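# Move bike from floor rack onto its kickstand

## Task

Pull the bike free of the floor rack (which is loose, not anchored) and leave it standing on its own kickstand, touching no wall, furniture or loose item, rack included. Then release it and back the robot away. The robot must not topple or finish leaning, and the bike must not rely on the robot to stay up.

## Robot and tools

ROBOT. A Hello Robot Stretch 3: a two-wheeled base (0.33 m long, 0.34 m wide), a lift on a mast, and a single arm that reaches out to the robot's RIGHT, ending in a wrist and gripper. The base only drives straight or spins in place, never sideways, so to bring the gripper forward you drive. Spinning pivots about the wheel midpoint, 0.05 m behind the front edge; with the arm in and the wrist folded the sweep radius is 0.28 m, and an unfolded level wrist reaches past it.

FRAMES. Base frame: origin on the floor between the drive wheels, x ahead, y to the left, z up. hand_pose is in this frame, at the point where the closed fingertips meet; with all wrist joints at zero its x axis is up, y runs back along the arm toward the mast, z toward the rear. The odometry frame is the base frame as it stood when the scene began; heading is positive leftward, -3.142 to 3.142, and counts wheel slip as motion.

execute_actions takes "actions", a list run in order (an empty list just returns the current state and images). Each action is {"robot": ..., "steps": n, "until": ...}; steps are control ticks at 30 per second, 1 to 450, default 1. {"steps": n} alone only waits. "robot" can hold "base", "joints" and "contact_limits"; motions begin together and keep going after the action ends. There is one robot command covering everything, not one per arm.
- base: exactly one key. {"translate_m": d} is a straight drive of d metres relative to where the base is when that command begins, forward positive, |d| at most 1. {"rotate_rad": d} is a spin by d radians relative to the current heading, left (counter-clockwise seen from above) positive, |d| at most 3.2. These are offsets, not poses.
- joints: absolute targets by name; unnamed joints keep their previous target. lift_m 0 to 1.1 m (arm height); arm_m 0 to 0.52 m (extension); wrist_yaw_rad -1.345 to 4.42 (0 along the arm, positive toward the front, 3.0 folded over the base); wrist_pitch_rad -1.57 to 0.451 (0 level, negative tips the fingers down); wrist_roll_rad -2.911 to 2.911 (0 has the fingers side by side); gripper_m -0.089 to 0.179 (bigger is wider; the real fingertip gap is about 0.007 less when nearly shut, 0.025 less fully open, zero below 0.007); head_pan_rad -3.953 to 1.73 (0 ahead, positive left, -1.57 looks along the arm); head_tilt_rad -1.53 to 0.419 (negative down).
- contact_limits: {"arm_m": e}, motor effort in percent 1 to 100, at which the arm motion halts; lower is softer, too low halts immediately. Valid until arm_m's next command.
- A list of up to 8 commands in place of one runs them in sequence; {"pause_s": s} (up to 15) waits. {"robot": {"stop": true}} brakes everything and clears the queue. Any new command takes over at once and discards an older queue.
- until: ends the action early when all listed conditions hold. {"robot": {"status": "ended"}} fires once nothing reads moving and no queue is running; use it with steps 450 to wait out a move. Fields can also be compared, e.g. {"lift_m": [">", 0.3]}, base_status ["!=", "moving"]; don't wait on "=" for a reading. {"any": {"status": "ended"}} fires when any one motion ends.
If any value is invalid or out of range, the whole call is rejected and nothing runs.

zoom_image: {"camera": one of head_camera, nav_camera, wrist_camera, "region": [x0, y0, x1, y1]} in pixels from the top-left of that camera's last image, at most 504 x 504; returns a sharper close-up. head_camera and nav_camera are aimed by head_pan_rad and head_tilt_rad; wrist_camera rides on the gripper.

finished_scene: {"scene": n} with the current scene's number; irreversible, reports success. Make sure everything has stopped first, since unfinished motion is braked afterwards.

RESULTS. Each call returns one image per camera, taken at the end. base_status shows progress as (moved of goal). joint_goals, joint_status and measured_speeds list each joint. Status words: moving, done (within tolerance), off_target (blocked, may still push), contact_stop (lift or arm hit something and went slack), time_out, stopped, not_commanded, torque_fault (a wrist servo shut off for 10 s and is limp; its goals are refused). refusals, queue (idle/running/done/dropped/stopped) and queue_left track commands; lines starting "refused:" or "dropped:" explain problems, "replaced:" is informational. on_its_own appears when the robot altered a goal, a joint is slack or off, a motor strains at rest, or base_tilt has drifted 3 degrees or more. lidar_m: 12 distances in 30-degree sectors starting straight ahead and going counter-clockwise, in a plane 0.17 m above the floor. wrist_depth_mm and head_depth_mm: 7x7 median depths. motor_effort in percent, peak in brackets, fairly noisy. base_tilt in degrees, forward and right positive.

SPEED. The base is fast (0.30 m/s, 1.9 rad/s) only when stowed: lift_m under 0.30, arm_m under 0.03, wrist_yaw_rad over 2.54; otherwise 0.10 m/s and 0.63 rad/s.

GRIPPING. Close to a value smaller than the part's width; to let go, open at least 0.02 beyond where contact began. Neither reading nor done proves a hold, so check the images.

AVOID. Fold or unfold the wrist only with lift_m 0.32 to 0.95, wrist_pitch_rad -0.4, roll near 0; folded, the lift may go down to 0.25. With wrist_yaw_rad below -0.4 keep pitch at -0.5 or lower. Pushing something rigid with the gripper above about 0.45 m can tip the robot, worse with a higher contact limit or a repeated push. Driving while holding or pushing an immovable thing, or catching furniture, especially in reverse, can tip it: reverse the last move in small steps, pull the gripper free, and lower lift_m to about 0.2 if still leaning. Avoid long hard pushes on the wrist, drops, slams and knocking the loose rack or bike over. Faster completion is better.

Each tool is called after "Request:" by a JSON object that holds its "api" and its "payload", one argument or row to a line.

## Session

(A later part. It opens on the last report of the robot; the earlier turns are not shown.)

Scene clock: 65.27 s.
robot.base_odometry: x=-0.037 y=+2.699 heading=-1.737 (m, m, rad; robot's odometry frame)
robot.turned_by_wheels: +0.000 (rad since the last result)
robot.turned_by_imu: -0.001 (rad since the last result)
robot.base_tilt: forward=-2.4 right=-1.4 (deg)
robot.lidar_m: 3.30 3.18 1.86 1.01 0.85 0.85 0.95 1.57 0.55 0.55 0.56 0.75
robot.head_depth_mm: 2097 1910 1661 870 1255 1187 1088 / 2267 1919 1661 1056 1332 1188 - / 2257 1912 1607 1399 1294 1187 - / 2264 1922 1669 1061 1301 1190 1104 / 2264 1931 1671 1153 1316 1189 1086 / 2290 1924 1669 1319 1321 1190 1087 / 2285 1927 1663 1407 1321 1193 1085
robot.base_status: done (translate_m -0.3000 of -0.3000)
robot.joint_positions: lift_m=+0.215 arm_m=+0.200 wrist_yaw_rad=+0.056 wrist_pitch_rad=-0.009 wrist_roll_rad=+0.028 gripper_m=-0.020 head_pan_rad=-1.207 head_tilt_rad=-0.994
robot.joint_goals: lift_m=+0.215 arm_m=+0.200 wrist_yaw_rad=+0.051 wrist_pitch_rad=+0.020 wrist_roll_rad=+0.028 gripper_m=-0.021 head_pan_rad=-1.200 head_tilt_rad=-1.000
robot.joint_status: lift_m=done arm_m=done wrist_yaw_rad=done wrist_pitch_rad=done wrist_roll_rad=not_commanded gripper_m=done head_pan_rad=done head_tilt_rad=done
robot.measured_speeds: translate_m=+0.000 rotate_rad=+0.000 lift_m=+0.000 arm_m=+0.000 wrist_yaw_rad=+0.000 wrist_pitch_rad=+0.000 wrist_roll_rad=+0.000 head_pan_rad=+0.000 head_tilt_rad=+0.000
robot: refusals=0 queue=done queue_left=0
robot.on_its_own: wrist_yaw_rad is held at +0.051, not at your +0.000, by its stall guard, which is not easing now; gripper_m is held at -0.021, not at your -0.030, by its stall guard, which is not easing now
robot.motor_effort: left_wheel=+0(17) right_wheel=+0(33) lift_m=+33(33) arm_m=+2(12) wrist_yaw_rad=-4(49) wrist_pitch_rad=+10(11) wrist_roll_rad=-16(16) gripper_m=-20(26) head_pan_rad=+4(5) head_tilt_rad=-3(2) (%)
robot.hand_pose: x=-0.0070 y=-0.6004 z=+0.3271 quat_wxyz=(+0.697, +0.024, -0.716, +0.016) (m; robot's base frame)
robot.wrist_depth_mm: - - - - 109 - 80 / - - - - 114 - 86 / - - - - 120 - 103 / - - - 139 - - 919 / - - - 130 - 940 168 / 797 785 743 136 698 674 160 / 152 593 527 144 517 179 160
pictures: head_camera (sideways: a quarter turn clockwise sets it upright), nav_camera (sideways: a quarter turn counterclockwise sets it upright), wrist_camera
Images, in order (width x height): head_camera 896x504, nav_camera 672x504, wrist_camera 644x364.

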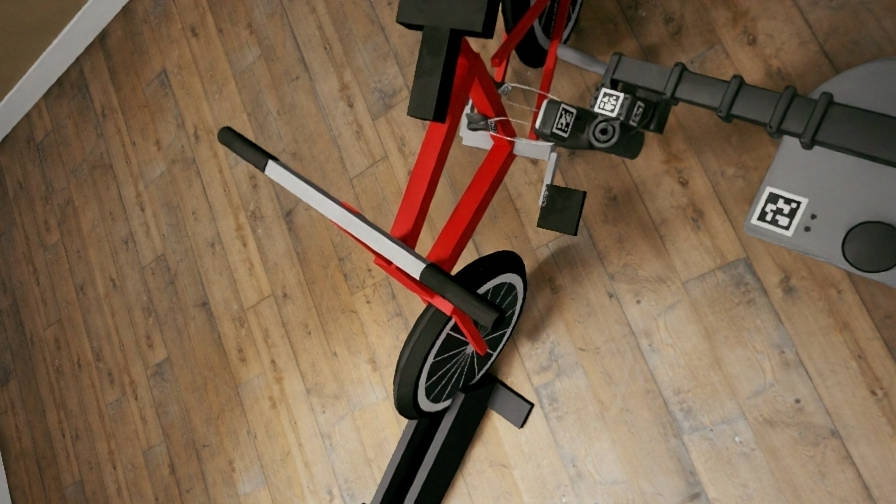

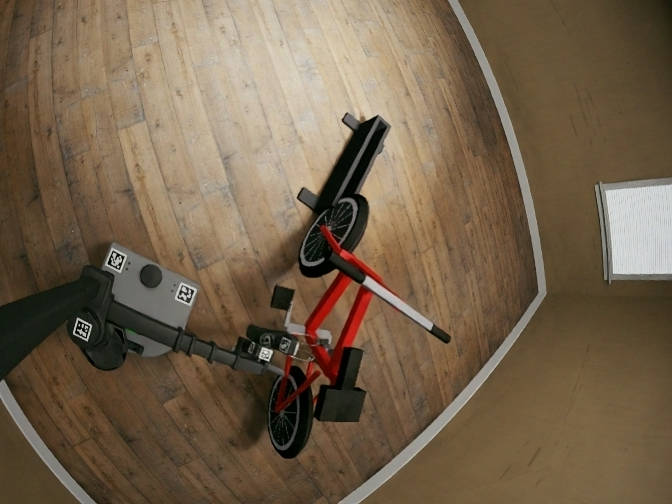

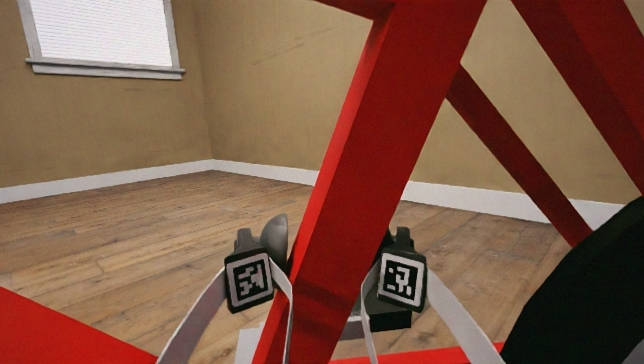

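Request:
{"api": "execute_actions", "payload": {
  "actions": [
    {"robot":[{"base":{"translate_m":-0.17}},{"joints":{"arm_m":0.175}}],"steps":450,"until":{"robot":{"status":"ended"}}}
  ]
}}

Scene clock: 69.17 s.
robot.base_odometry: x=-0.009 y=+2.866 heading=-1.737 (m, m, rad; robot's odometry frame)
robot.turned_by_wheels: +0.000 (rad since the last result)
robot.turned_by_imu: -0.001 (rad since the last result)
robot.base_tilt: forward=-2.3 right=-1.3 (deg)
robot.lidar_m: 3.42 3.29 1.59 0.86 0.72 0.72 0.81 1.34 0.62 0.41 0.41 0.70
robot.head_depth_mm: 1976 1911 1665 870 1223 1183 1086 / 2169 1910 1665 1198 1316 1171 - / 2262 1931 1635 1473 1273 1189 - / 2265 1917 1665 875 1295 1187 1099 / 2273 1912 1669 1168 1279 1188 1086 / 2271 1922 1680 1401 1315 1193 1088 / 2279 1928 1676 1402 1316 1195 1089
robot.base_status: done (translate_m -0.1700 of -0.1700)
robot.joint_positions: lift_m=+0.215 arm_m=+0.175 wrist_yaw_rad=+0.057 wrist_pitch_rad=-0.027 wrist_roll_rad=+0.035 gripper_m=-0.020 head_pan_rad=-1.207 head_tilt_rad=-0.994
robot.joint_goals: lift_m=+0.215 arm_m=+0.175 wrist_yaw_rad=+0.051 wrist_pitch_rad=+0.020 wrist_roll_rad=+0.035 gripper_m=-0.021 head_pan_rad=-1.200 head_tilt_rad=-1.000
robot.joint_status: lift_m=done arm_m=done wrist_yaw_rad=done wrist_pitch_rad=done wrist_roll_rad=not_commanded gripper_m=done head_pan_rad=done head_tilt_rad=done
robot.measured_speeds: translate_m=+0.000 rotate_rad=+0.000 lift_m=+0.000 arm_m=+0.000 wrist_yaw_rad=+0.000 wrist_pitch_rad=+0.000 wrist_roll_rad=+0.000 head_pan_rad=+0.000 head_tilt_rad=+0.000
robot: refusals=0 queue=done queue_left=0
robot.on_its_own: wrist_yaw_rad is held at +0.051, not at your +0.000, by its stall guard, which is not easing now; gripper_m is held at -0.021, not at your -0.030, by its stall guard, which is still easing
robot.motor_effort: left_wheel=-1(6) right_wheel=+3(12) lift_m=+33(33) arm_m=+6(6) wrist_yaw_rad=-5(19) wrist_pitch_rad=+17(17) wrist_roll_rad=-19(19) gripper_m=-21(23) head_pan_rad=+5(3) head_tilt_rad=-2(2) (%)
robot.hand_pose: x=-0.0068 y=-0.5746 z=+0.3225 quat_wxyz=(+0.695, +0.030, -0.718, +0.010) (m; robot's base frame)
robot.wrist_depth_mm: - - - - 99 880 71 / - - - - 104 913 80 / - - - - 111 900 100 / - - - 136 123 - 847 / - - - 127 873 900 170 / 765 760 765 136 639 217 168 / 154 577 244 150 256 188 178
pictures: head_camera (sideways: a quarter turn clockwise sets it upright), nav_camera (sideways: a quarter turn counterclockwise sets it upright), wrist_camera
Images, in order (width x height): head_camera 896x504, nav_camera 672x504, wrist_camera 644x364.

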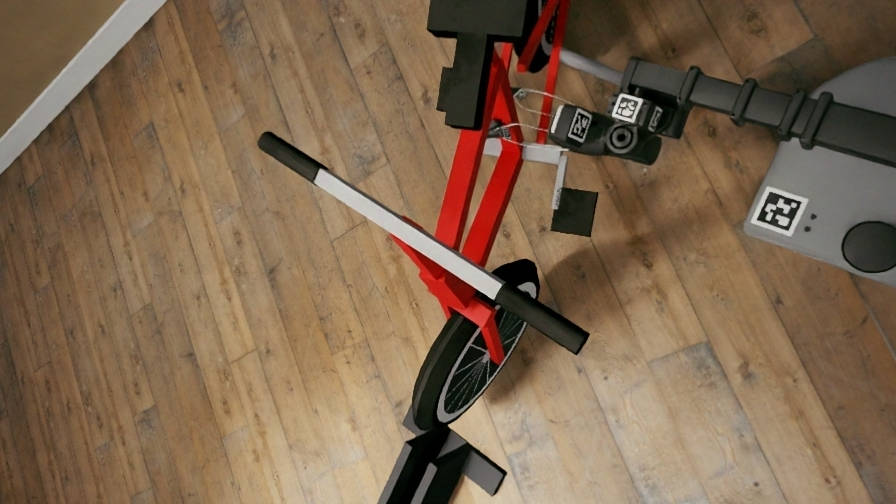

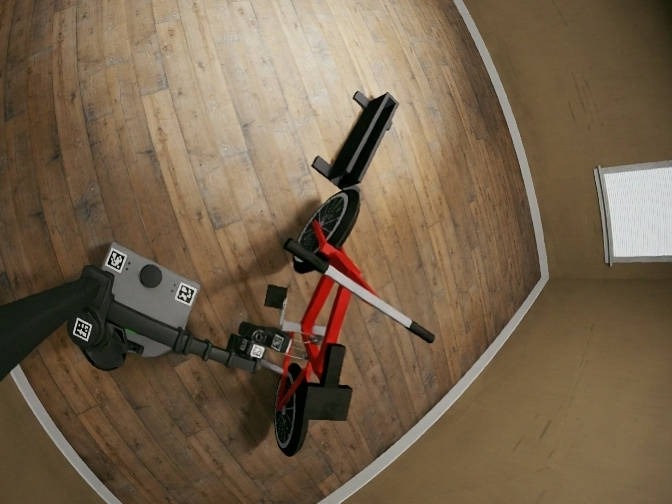

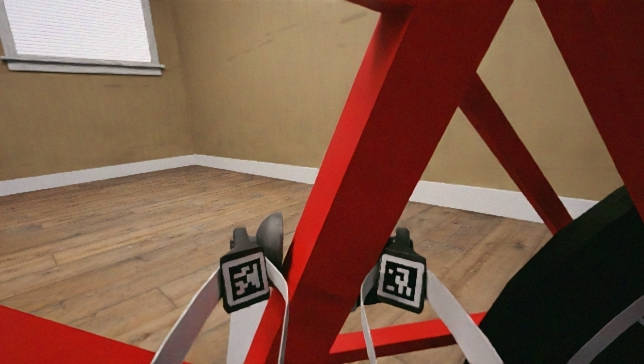

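Request:
{"api": "execute_actions", "payload": {
  "actions": [
    {"robot":[{"base":{"translate_m":-0.05}},{"joints":{"arm_m":0.15}}],"steps":450,"until":{"robot":{"status":"ended"}}}
  ]
}}

Scene clock: 72.17 s.
robot.base_odometry: x=-0.001 y=+2.916 heading=-1.737 (m, m, rad; robot's odometry frame)
robot.turned_by_wheels: +0.000 (rad since the last result)
robot.turned_by_imu: +0.000 (rad since the last result)
robot.base_tilt: forward=-2.5 right=-1.3 (deg)
robot.lidar_m: 3.46 3.32 1.51 0.82 0.69 0.68 0.77 1.27 0.59 0.40 0.40 0.53
robot.head_depth_mm: 1918 1920 1667 882 1254 1187 1086 / 2151 1907 1652 1443 1179 1156 - / 2265 1913 1666 1464 1255 1183 - / 2255 1918 1670 998 1314 1190 1102 / 2278 1918 1631 1465 1291 1186 1089 / 2268 1941 1664 1478 1280 1193 1090 / 2271 1926 1673 1422 1315 1193 1091
robot.base_status: done (translate_m -0.0500 of -0.0500)
robot.joint_positions: lift_m=+0.215 arm_m=+0.151 wrist_yaw_rad=+0.081 wrist_pitch_rad=-0.037 wrist_roll_rad=+0.035 gripper_m=-0.017 head_pan_rad=-1.207 head_tilt_rad=-0.994
robot.joint_goals: lift_m=+0.215 arm_m=+0.150 wrist_yaw_rad=+0.051 wrist_pitch_rad=+0.020 wrist_roll_rad=+0.035 gripper_m=-0.018 head_pan_rad=-1.200 head_tilt_rad=-1.000
robot.joint_status: lift_m=done arm_m=done wrist_yaw_rad=done wrist_pitch_rad=done wrist_roll_rad=not_commanded gripper_m=done head_pan_rad=done head_tilt_rad=done
robot.measured_speeds: translate_m=+0.000 rotate_rad=+0.000 lift_m=+0.000 arm_m=+0.000 wrist_yaw_rad=+0.000 wrist_pitch_rad=+0.000 wrist_roll_rad=+0.000 head_pan_rad=+0.000 head_tilt_rad=+0.000
robot: refusals=0 queue=done queue_left=0
robot.on_its_own: wrist_yaw_rad is held at +0.051, not at your +0.000, by its stall guard, which is still easing; gripper_m is held at -0.018, not at your -0.030, by its stall guard, which is not easing now
robot.motor_effort: left_wheel=+5(7) right_wheel=-10(15) lift_m=+33(33) arm_m=-6(12) wrist_yaw_rad=-25(26) wrist_pitch_rad=+20(20) wrist_roll_rad=-19(19) gripper_m=-22(22) head_pan_rad=+4(3) head_tilt_rad=-2(2) (%)
robot.hand_pose: x=-0.0009 y=-0.5498 z=+0.3201 quat_wxyz=(+0.695, +0.042, -0.718, +0.015) (m; robot's base frame)
robot.wrist_depth_mm: - - - - 98 101 70 / - - - - 104 911 79 / - - - - 112 911 91 / - - - 130 - 984 177 / - - - 129 919 806 174 / 764 752 732 138 653 192 178 / 582 577 238 153 265 194 201
pictures: head_camera (sideways: a quarter turn clockwise sets it upright), nav_camera (sideways: a quarter turn counterclockwise sets it upright), wrist_camera
Images, in order (width x height): head_camera 896x504, nav_camera 672x504, wrist_camera 644x364.

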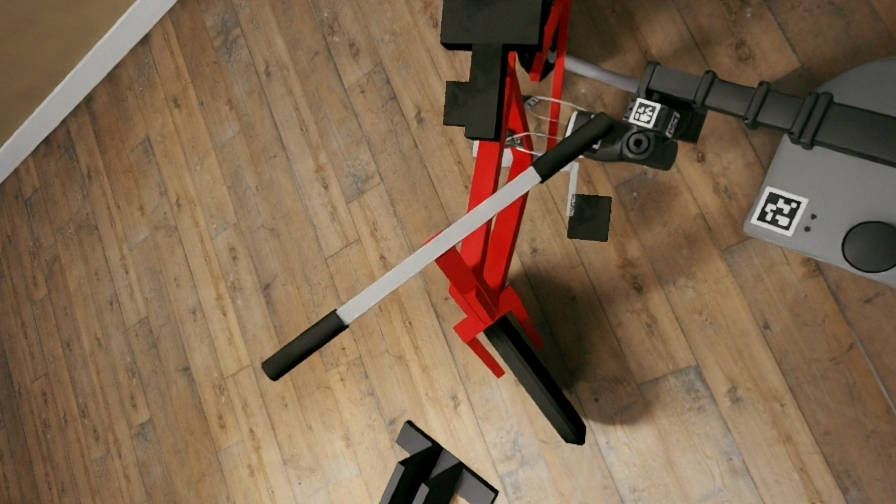

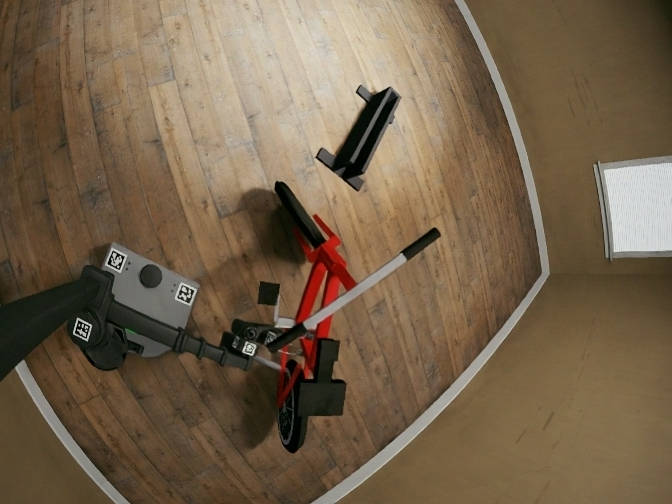

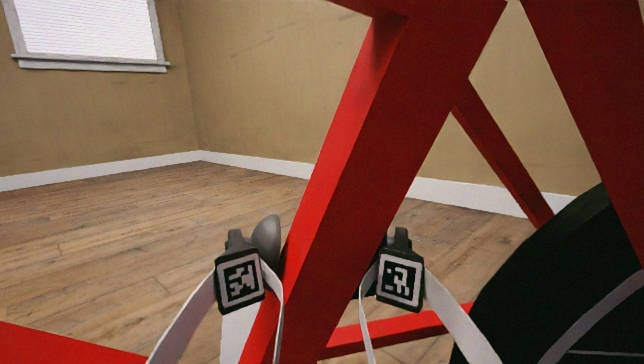

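On the stand, it seems. Release.

Request:
{"api": "execute_actions", "payload": {
  "actions": [
    {"robot":[{"joints":{"gripper_m":0.085}},{"joints":{"arm_m":0.0,"wrist_yaw_rad":0.08,"head_pan_rad":-1.6}}],"steps":450,"until":{"robot":{"status":"ended"}}}
  ]
}}

Scene clock: 75.97 s.
robot.base_odometry: x=-0.001 y=+2.916 heading=-1.737 (m, m, rad; robot's odometry frame)
robot.turned_by_wheels: +0.000 (rad since the last result)
robot.turned_by_imu: -0.001 (rad since the last result)
robot.base_tilt: forward=-2.3 right=-1.4 (deg)
robot.lidar_m: 3.48 3.33 1.50 0.81 0.69 0.68 0.77 1.27 0.59 0.40 0.40 0.52
robot.head_depth_mm: 1441 1641 1653 1417 1312 1187 1088 / 1555 1796 1667 1201 1312 1190 - / 1702 1880 1662 878 1274 1216 - / 1868 1922 1665 1219 1279 1190 - / 2072 1924 1672 1471 1261 1193 1087 / 2201 1930 1674 1447 1281 1197 1089 / 2274 1928 1675 1450 1005 1190 1092
robot.base_status: done (translate_m -0.0500 of -0.0500)
robot.joint_positions: lift_m=+0.215 arm_m=+0.001 wrist_yaw_rad=+0.081 wrist_pitch_rad=-0.002 wrist_roll_rad=-0.004 gripper_m=+0.085 head_pan_rad=-1.593 head_tilt_rad=-0.994
robot.joint_goals: lift_m=+0.215 arm_m=+0.000 wrist_yaw_rad=+0.080 wrist_pitch_rad=+0.020 wrist_roll_rad=-0.004 gripper_m=+0.085 head_pan_rad=-1.600 head_tilt_rad=-1.000
robot.joint_status: lift_m=done arm_m=done wrist_yaw_rad=done wrist_pitch_rad=done wrist_roll_rad=not_commanded gripper_m=done head_pan_rad=done head_tilt_rad=done
robot.measured_speeds: translate_m=+0.000 rotate_rad=+0.000 lift_m=+0.000 arm_m=+0.000 wrist_yaw_rad=+0.000 wrist_pitch_rad=+0.000 wrist_roll_rad=+0.000 head_pan_rad=+0.000 head_tilt_rad=+0.000
robot: refusals=0 queue=done queue_left=0
robot.motor_effort: left_wheel=+1(5) right_wheel=+0(10) lift_m=+33(33) arm_m=-4(6) wrist_yaw_rad=+0(27) wrist_pitch_rad=+8(20) wrist_roll_rad=-3(19) gripper_m=+0(81) head_pan_rad=-4(37) head_tilt_rad=-2(2) (%)
robot.hand_pose: x=-0.0007 y=-0.4016 z=+0.3289 quat_wxyz=(+0.708, +0.030, -0.705, +0.028) (m; robot's base frame)
robot.wrist_depth_mm: - - 205 - - - 841 / - - - - 247 - 916 / - - - - 263 - 864 / 236 - - 303 - 314 326 / 239 256 - 392 - 326 365 / 336 713 308 394 400 354 411 / 364 583 546 311 332 406 496
pictures: head_camera (sideways: a quarter turn clockwise sets it upright), nav_camera (sideways: a quarter turn counterclockwise sets it upright), wrist_camera
Images, in order (width x height): head_camera 896x504, nav_camera 672x504, wrist_camera 644x364.

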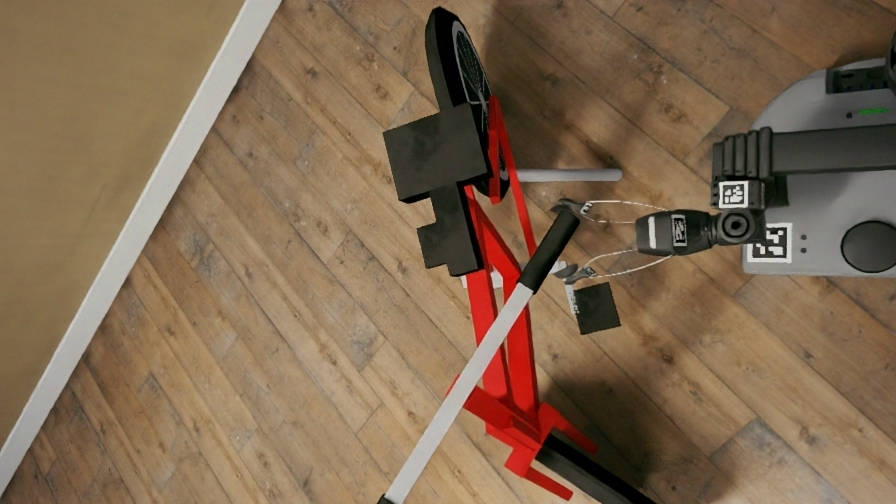

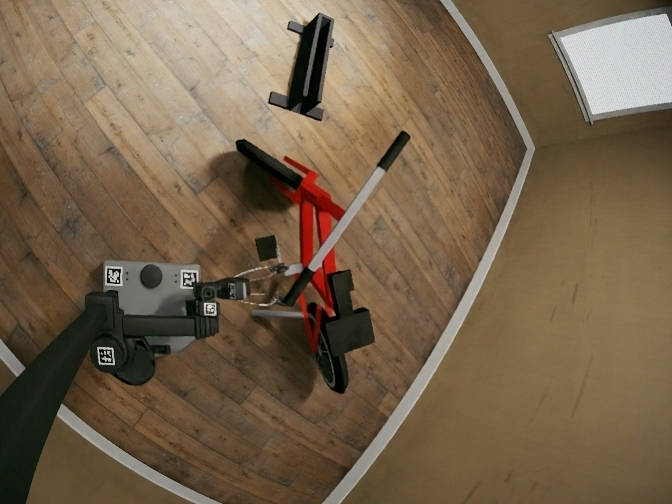

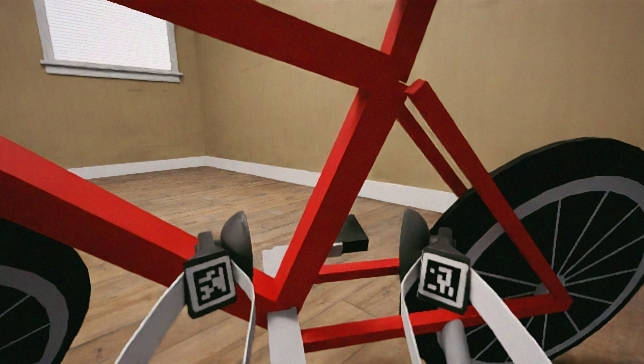

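Request:
{"api": "execute_actions", "payload": {
  "actions": [
    {"robot":[{"joints":{"lift_m":0.34,"wrist_pitch_rad":-0.4,"gripper_m":0.02}},{"joints":{"wrist_yaw_rad":3.0}},{"joints":{"lift_m":0.28,"head_pan_rad":-2.5,"head_tilt_rad":-0.7},"base":{"rotate_rad":0.5}},{"base":{"translate_m":0.8}}],"steps":450,"until":{"robot":{"status":"ended"}}}
  ]
}}

Scene clock: 86.53 s.
robot.base_odometry: x=+0.261 y=+2.160 heading=-1.237 (m, m, rad; robot's odometry frame)
robot.turned_by_wheels: +0.500 (rad since the last result)
robot.turned_by_imu: +0.501 (rad since the last result)
robot.base_tilt: forward=-2.4 right=-1.4 (deg)
robot.lidar_m: 2.58 2.16 1.16 0.95 0.95 1.05 1.53 0.67 2.43 2.83 2.82 3.13
robot.head_depth_mm: 1803 2005 2195 1730 1544 1323 1149 / 1860 2072 2258 1490 1544 1315 1149 / 1915 2146 2326 1447 1514 1319 1149 / 1982 2229 2385 1880 1251 1289 1145 / 2049 2315 2403 1887 1555 1320 1146 / 2120 2429 2394 1894 1547 1321 1153 / 2211 2545 2411 1893 1560 1320 1152
robot.base_status: done (translate_m +0.8000 of +0.8000)
robot.joint_positions: lift_m=+0.280 arm_m=+0.001 wrist_yaw_rad=+2.999 wrist_pitch_rad=-0.413 wrist_roll_rad=-0.004 gripper_m=+0.020 head_pan_rad=-2.493 head_tilt_rad=-0.704
robot.joint_goals: lift_m=+0.280 arm_m=+0.000 wrist_yaw_rad=+3.000 wrist_pitch_rad=-0.400 wrist_roll_rad=-0.004 gripper_m=+0.020 head_pan_rad=-2.500 head_tilt_rad=-0.700
robot.joint_status: lift_m=done arm_m=done wrist_yaw_rad=done wrist_pitch_rad=done wrist_roll_rad=not_commanded gripper_m=done head_pan_rad=done head_tilt_rad=done
robot.measured_speeds: translate_m=+0.000 rotate_rad=+0.000 lift_m=+0.000 arm_m=+0.000 wrist_yaw_rad=+0.000 wrist_pitch_rad=+0.000 wrist_roll_rad=+0.000 head_pan_rad=+0.000 head_tilt_rad=+0.000
robot: refusals=0 queue=done queue_left=0
robot.motor_effort: left_wheel=-3(9) right_wheel=+3(10) lift_m=+27(35) arm_m=-4(4) wrist_yaw_rad=+2(2) wrist_pitch_rad=+4(8) wrist_roll_rad=-3(3) gripper_m=+0(79) head_pan_rad=-4(53) head_tilt_rad=+1(11) (%)
robot.hand_pose: x=+0.0108 y=+0.0766 z=+0.2940 quat_wxyz=(+0.194, +0.699, +0.096, +0.682) (m; robot's base frame)
robot.wrist_depth_mm: 688 - 851 - - - - / 726 - 929 - - - - / 779 842 928 937 937 918 891 / 727 728 720 720 698 703 710 / 596 587 617 595 569 574 565 / 492 496 - - 481 481 474 / 443 - - - 416 406 414
pictures: head_camera (sideways: a quarter turn clockwise sets it upright), nav_camera (sideways: a quarter turn counterclockwise sets it upright), wrist_camera
Images, in order (width x height): head_camera 896x504, nav_camera 672x504, wrist_camera 644x364.

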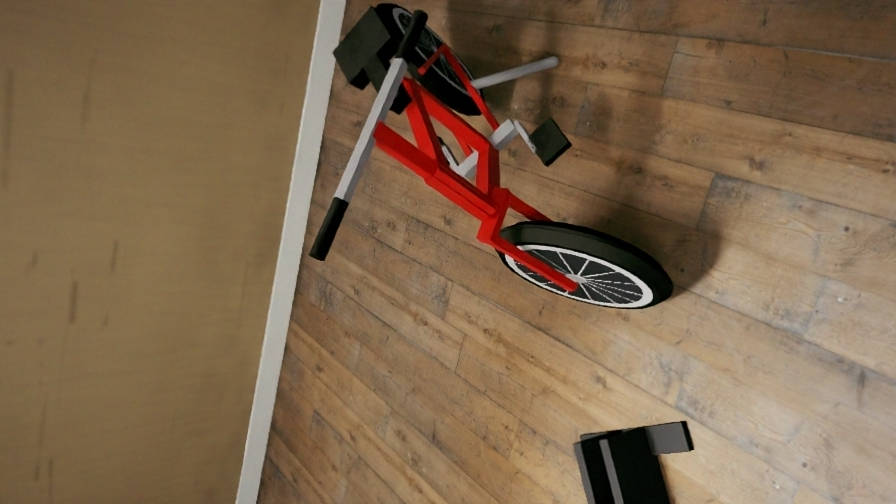

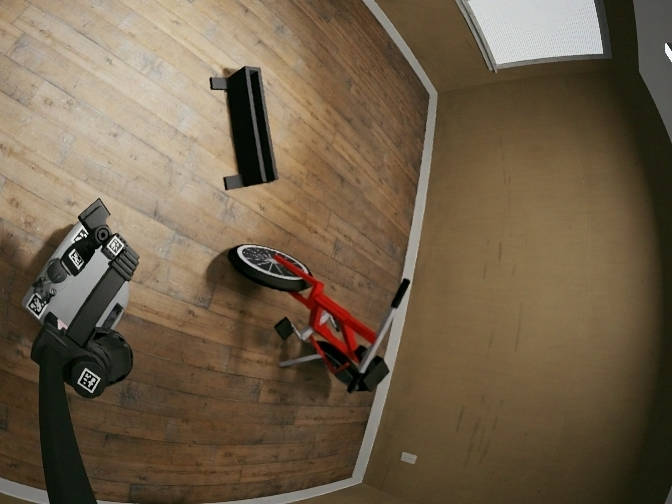

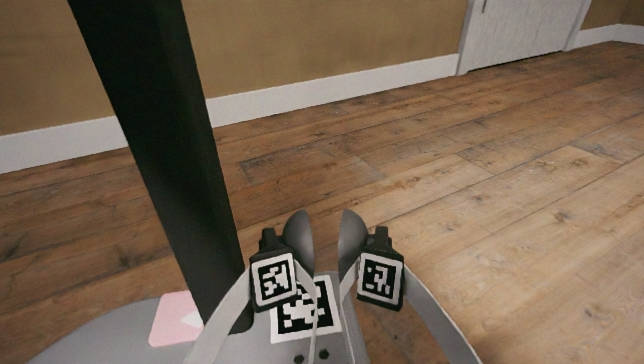

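Request:
{"api": "finished_scene", "payload": {
  "scene": 1
}}

The scene is finished: the task was done.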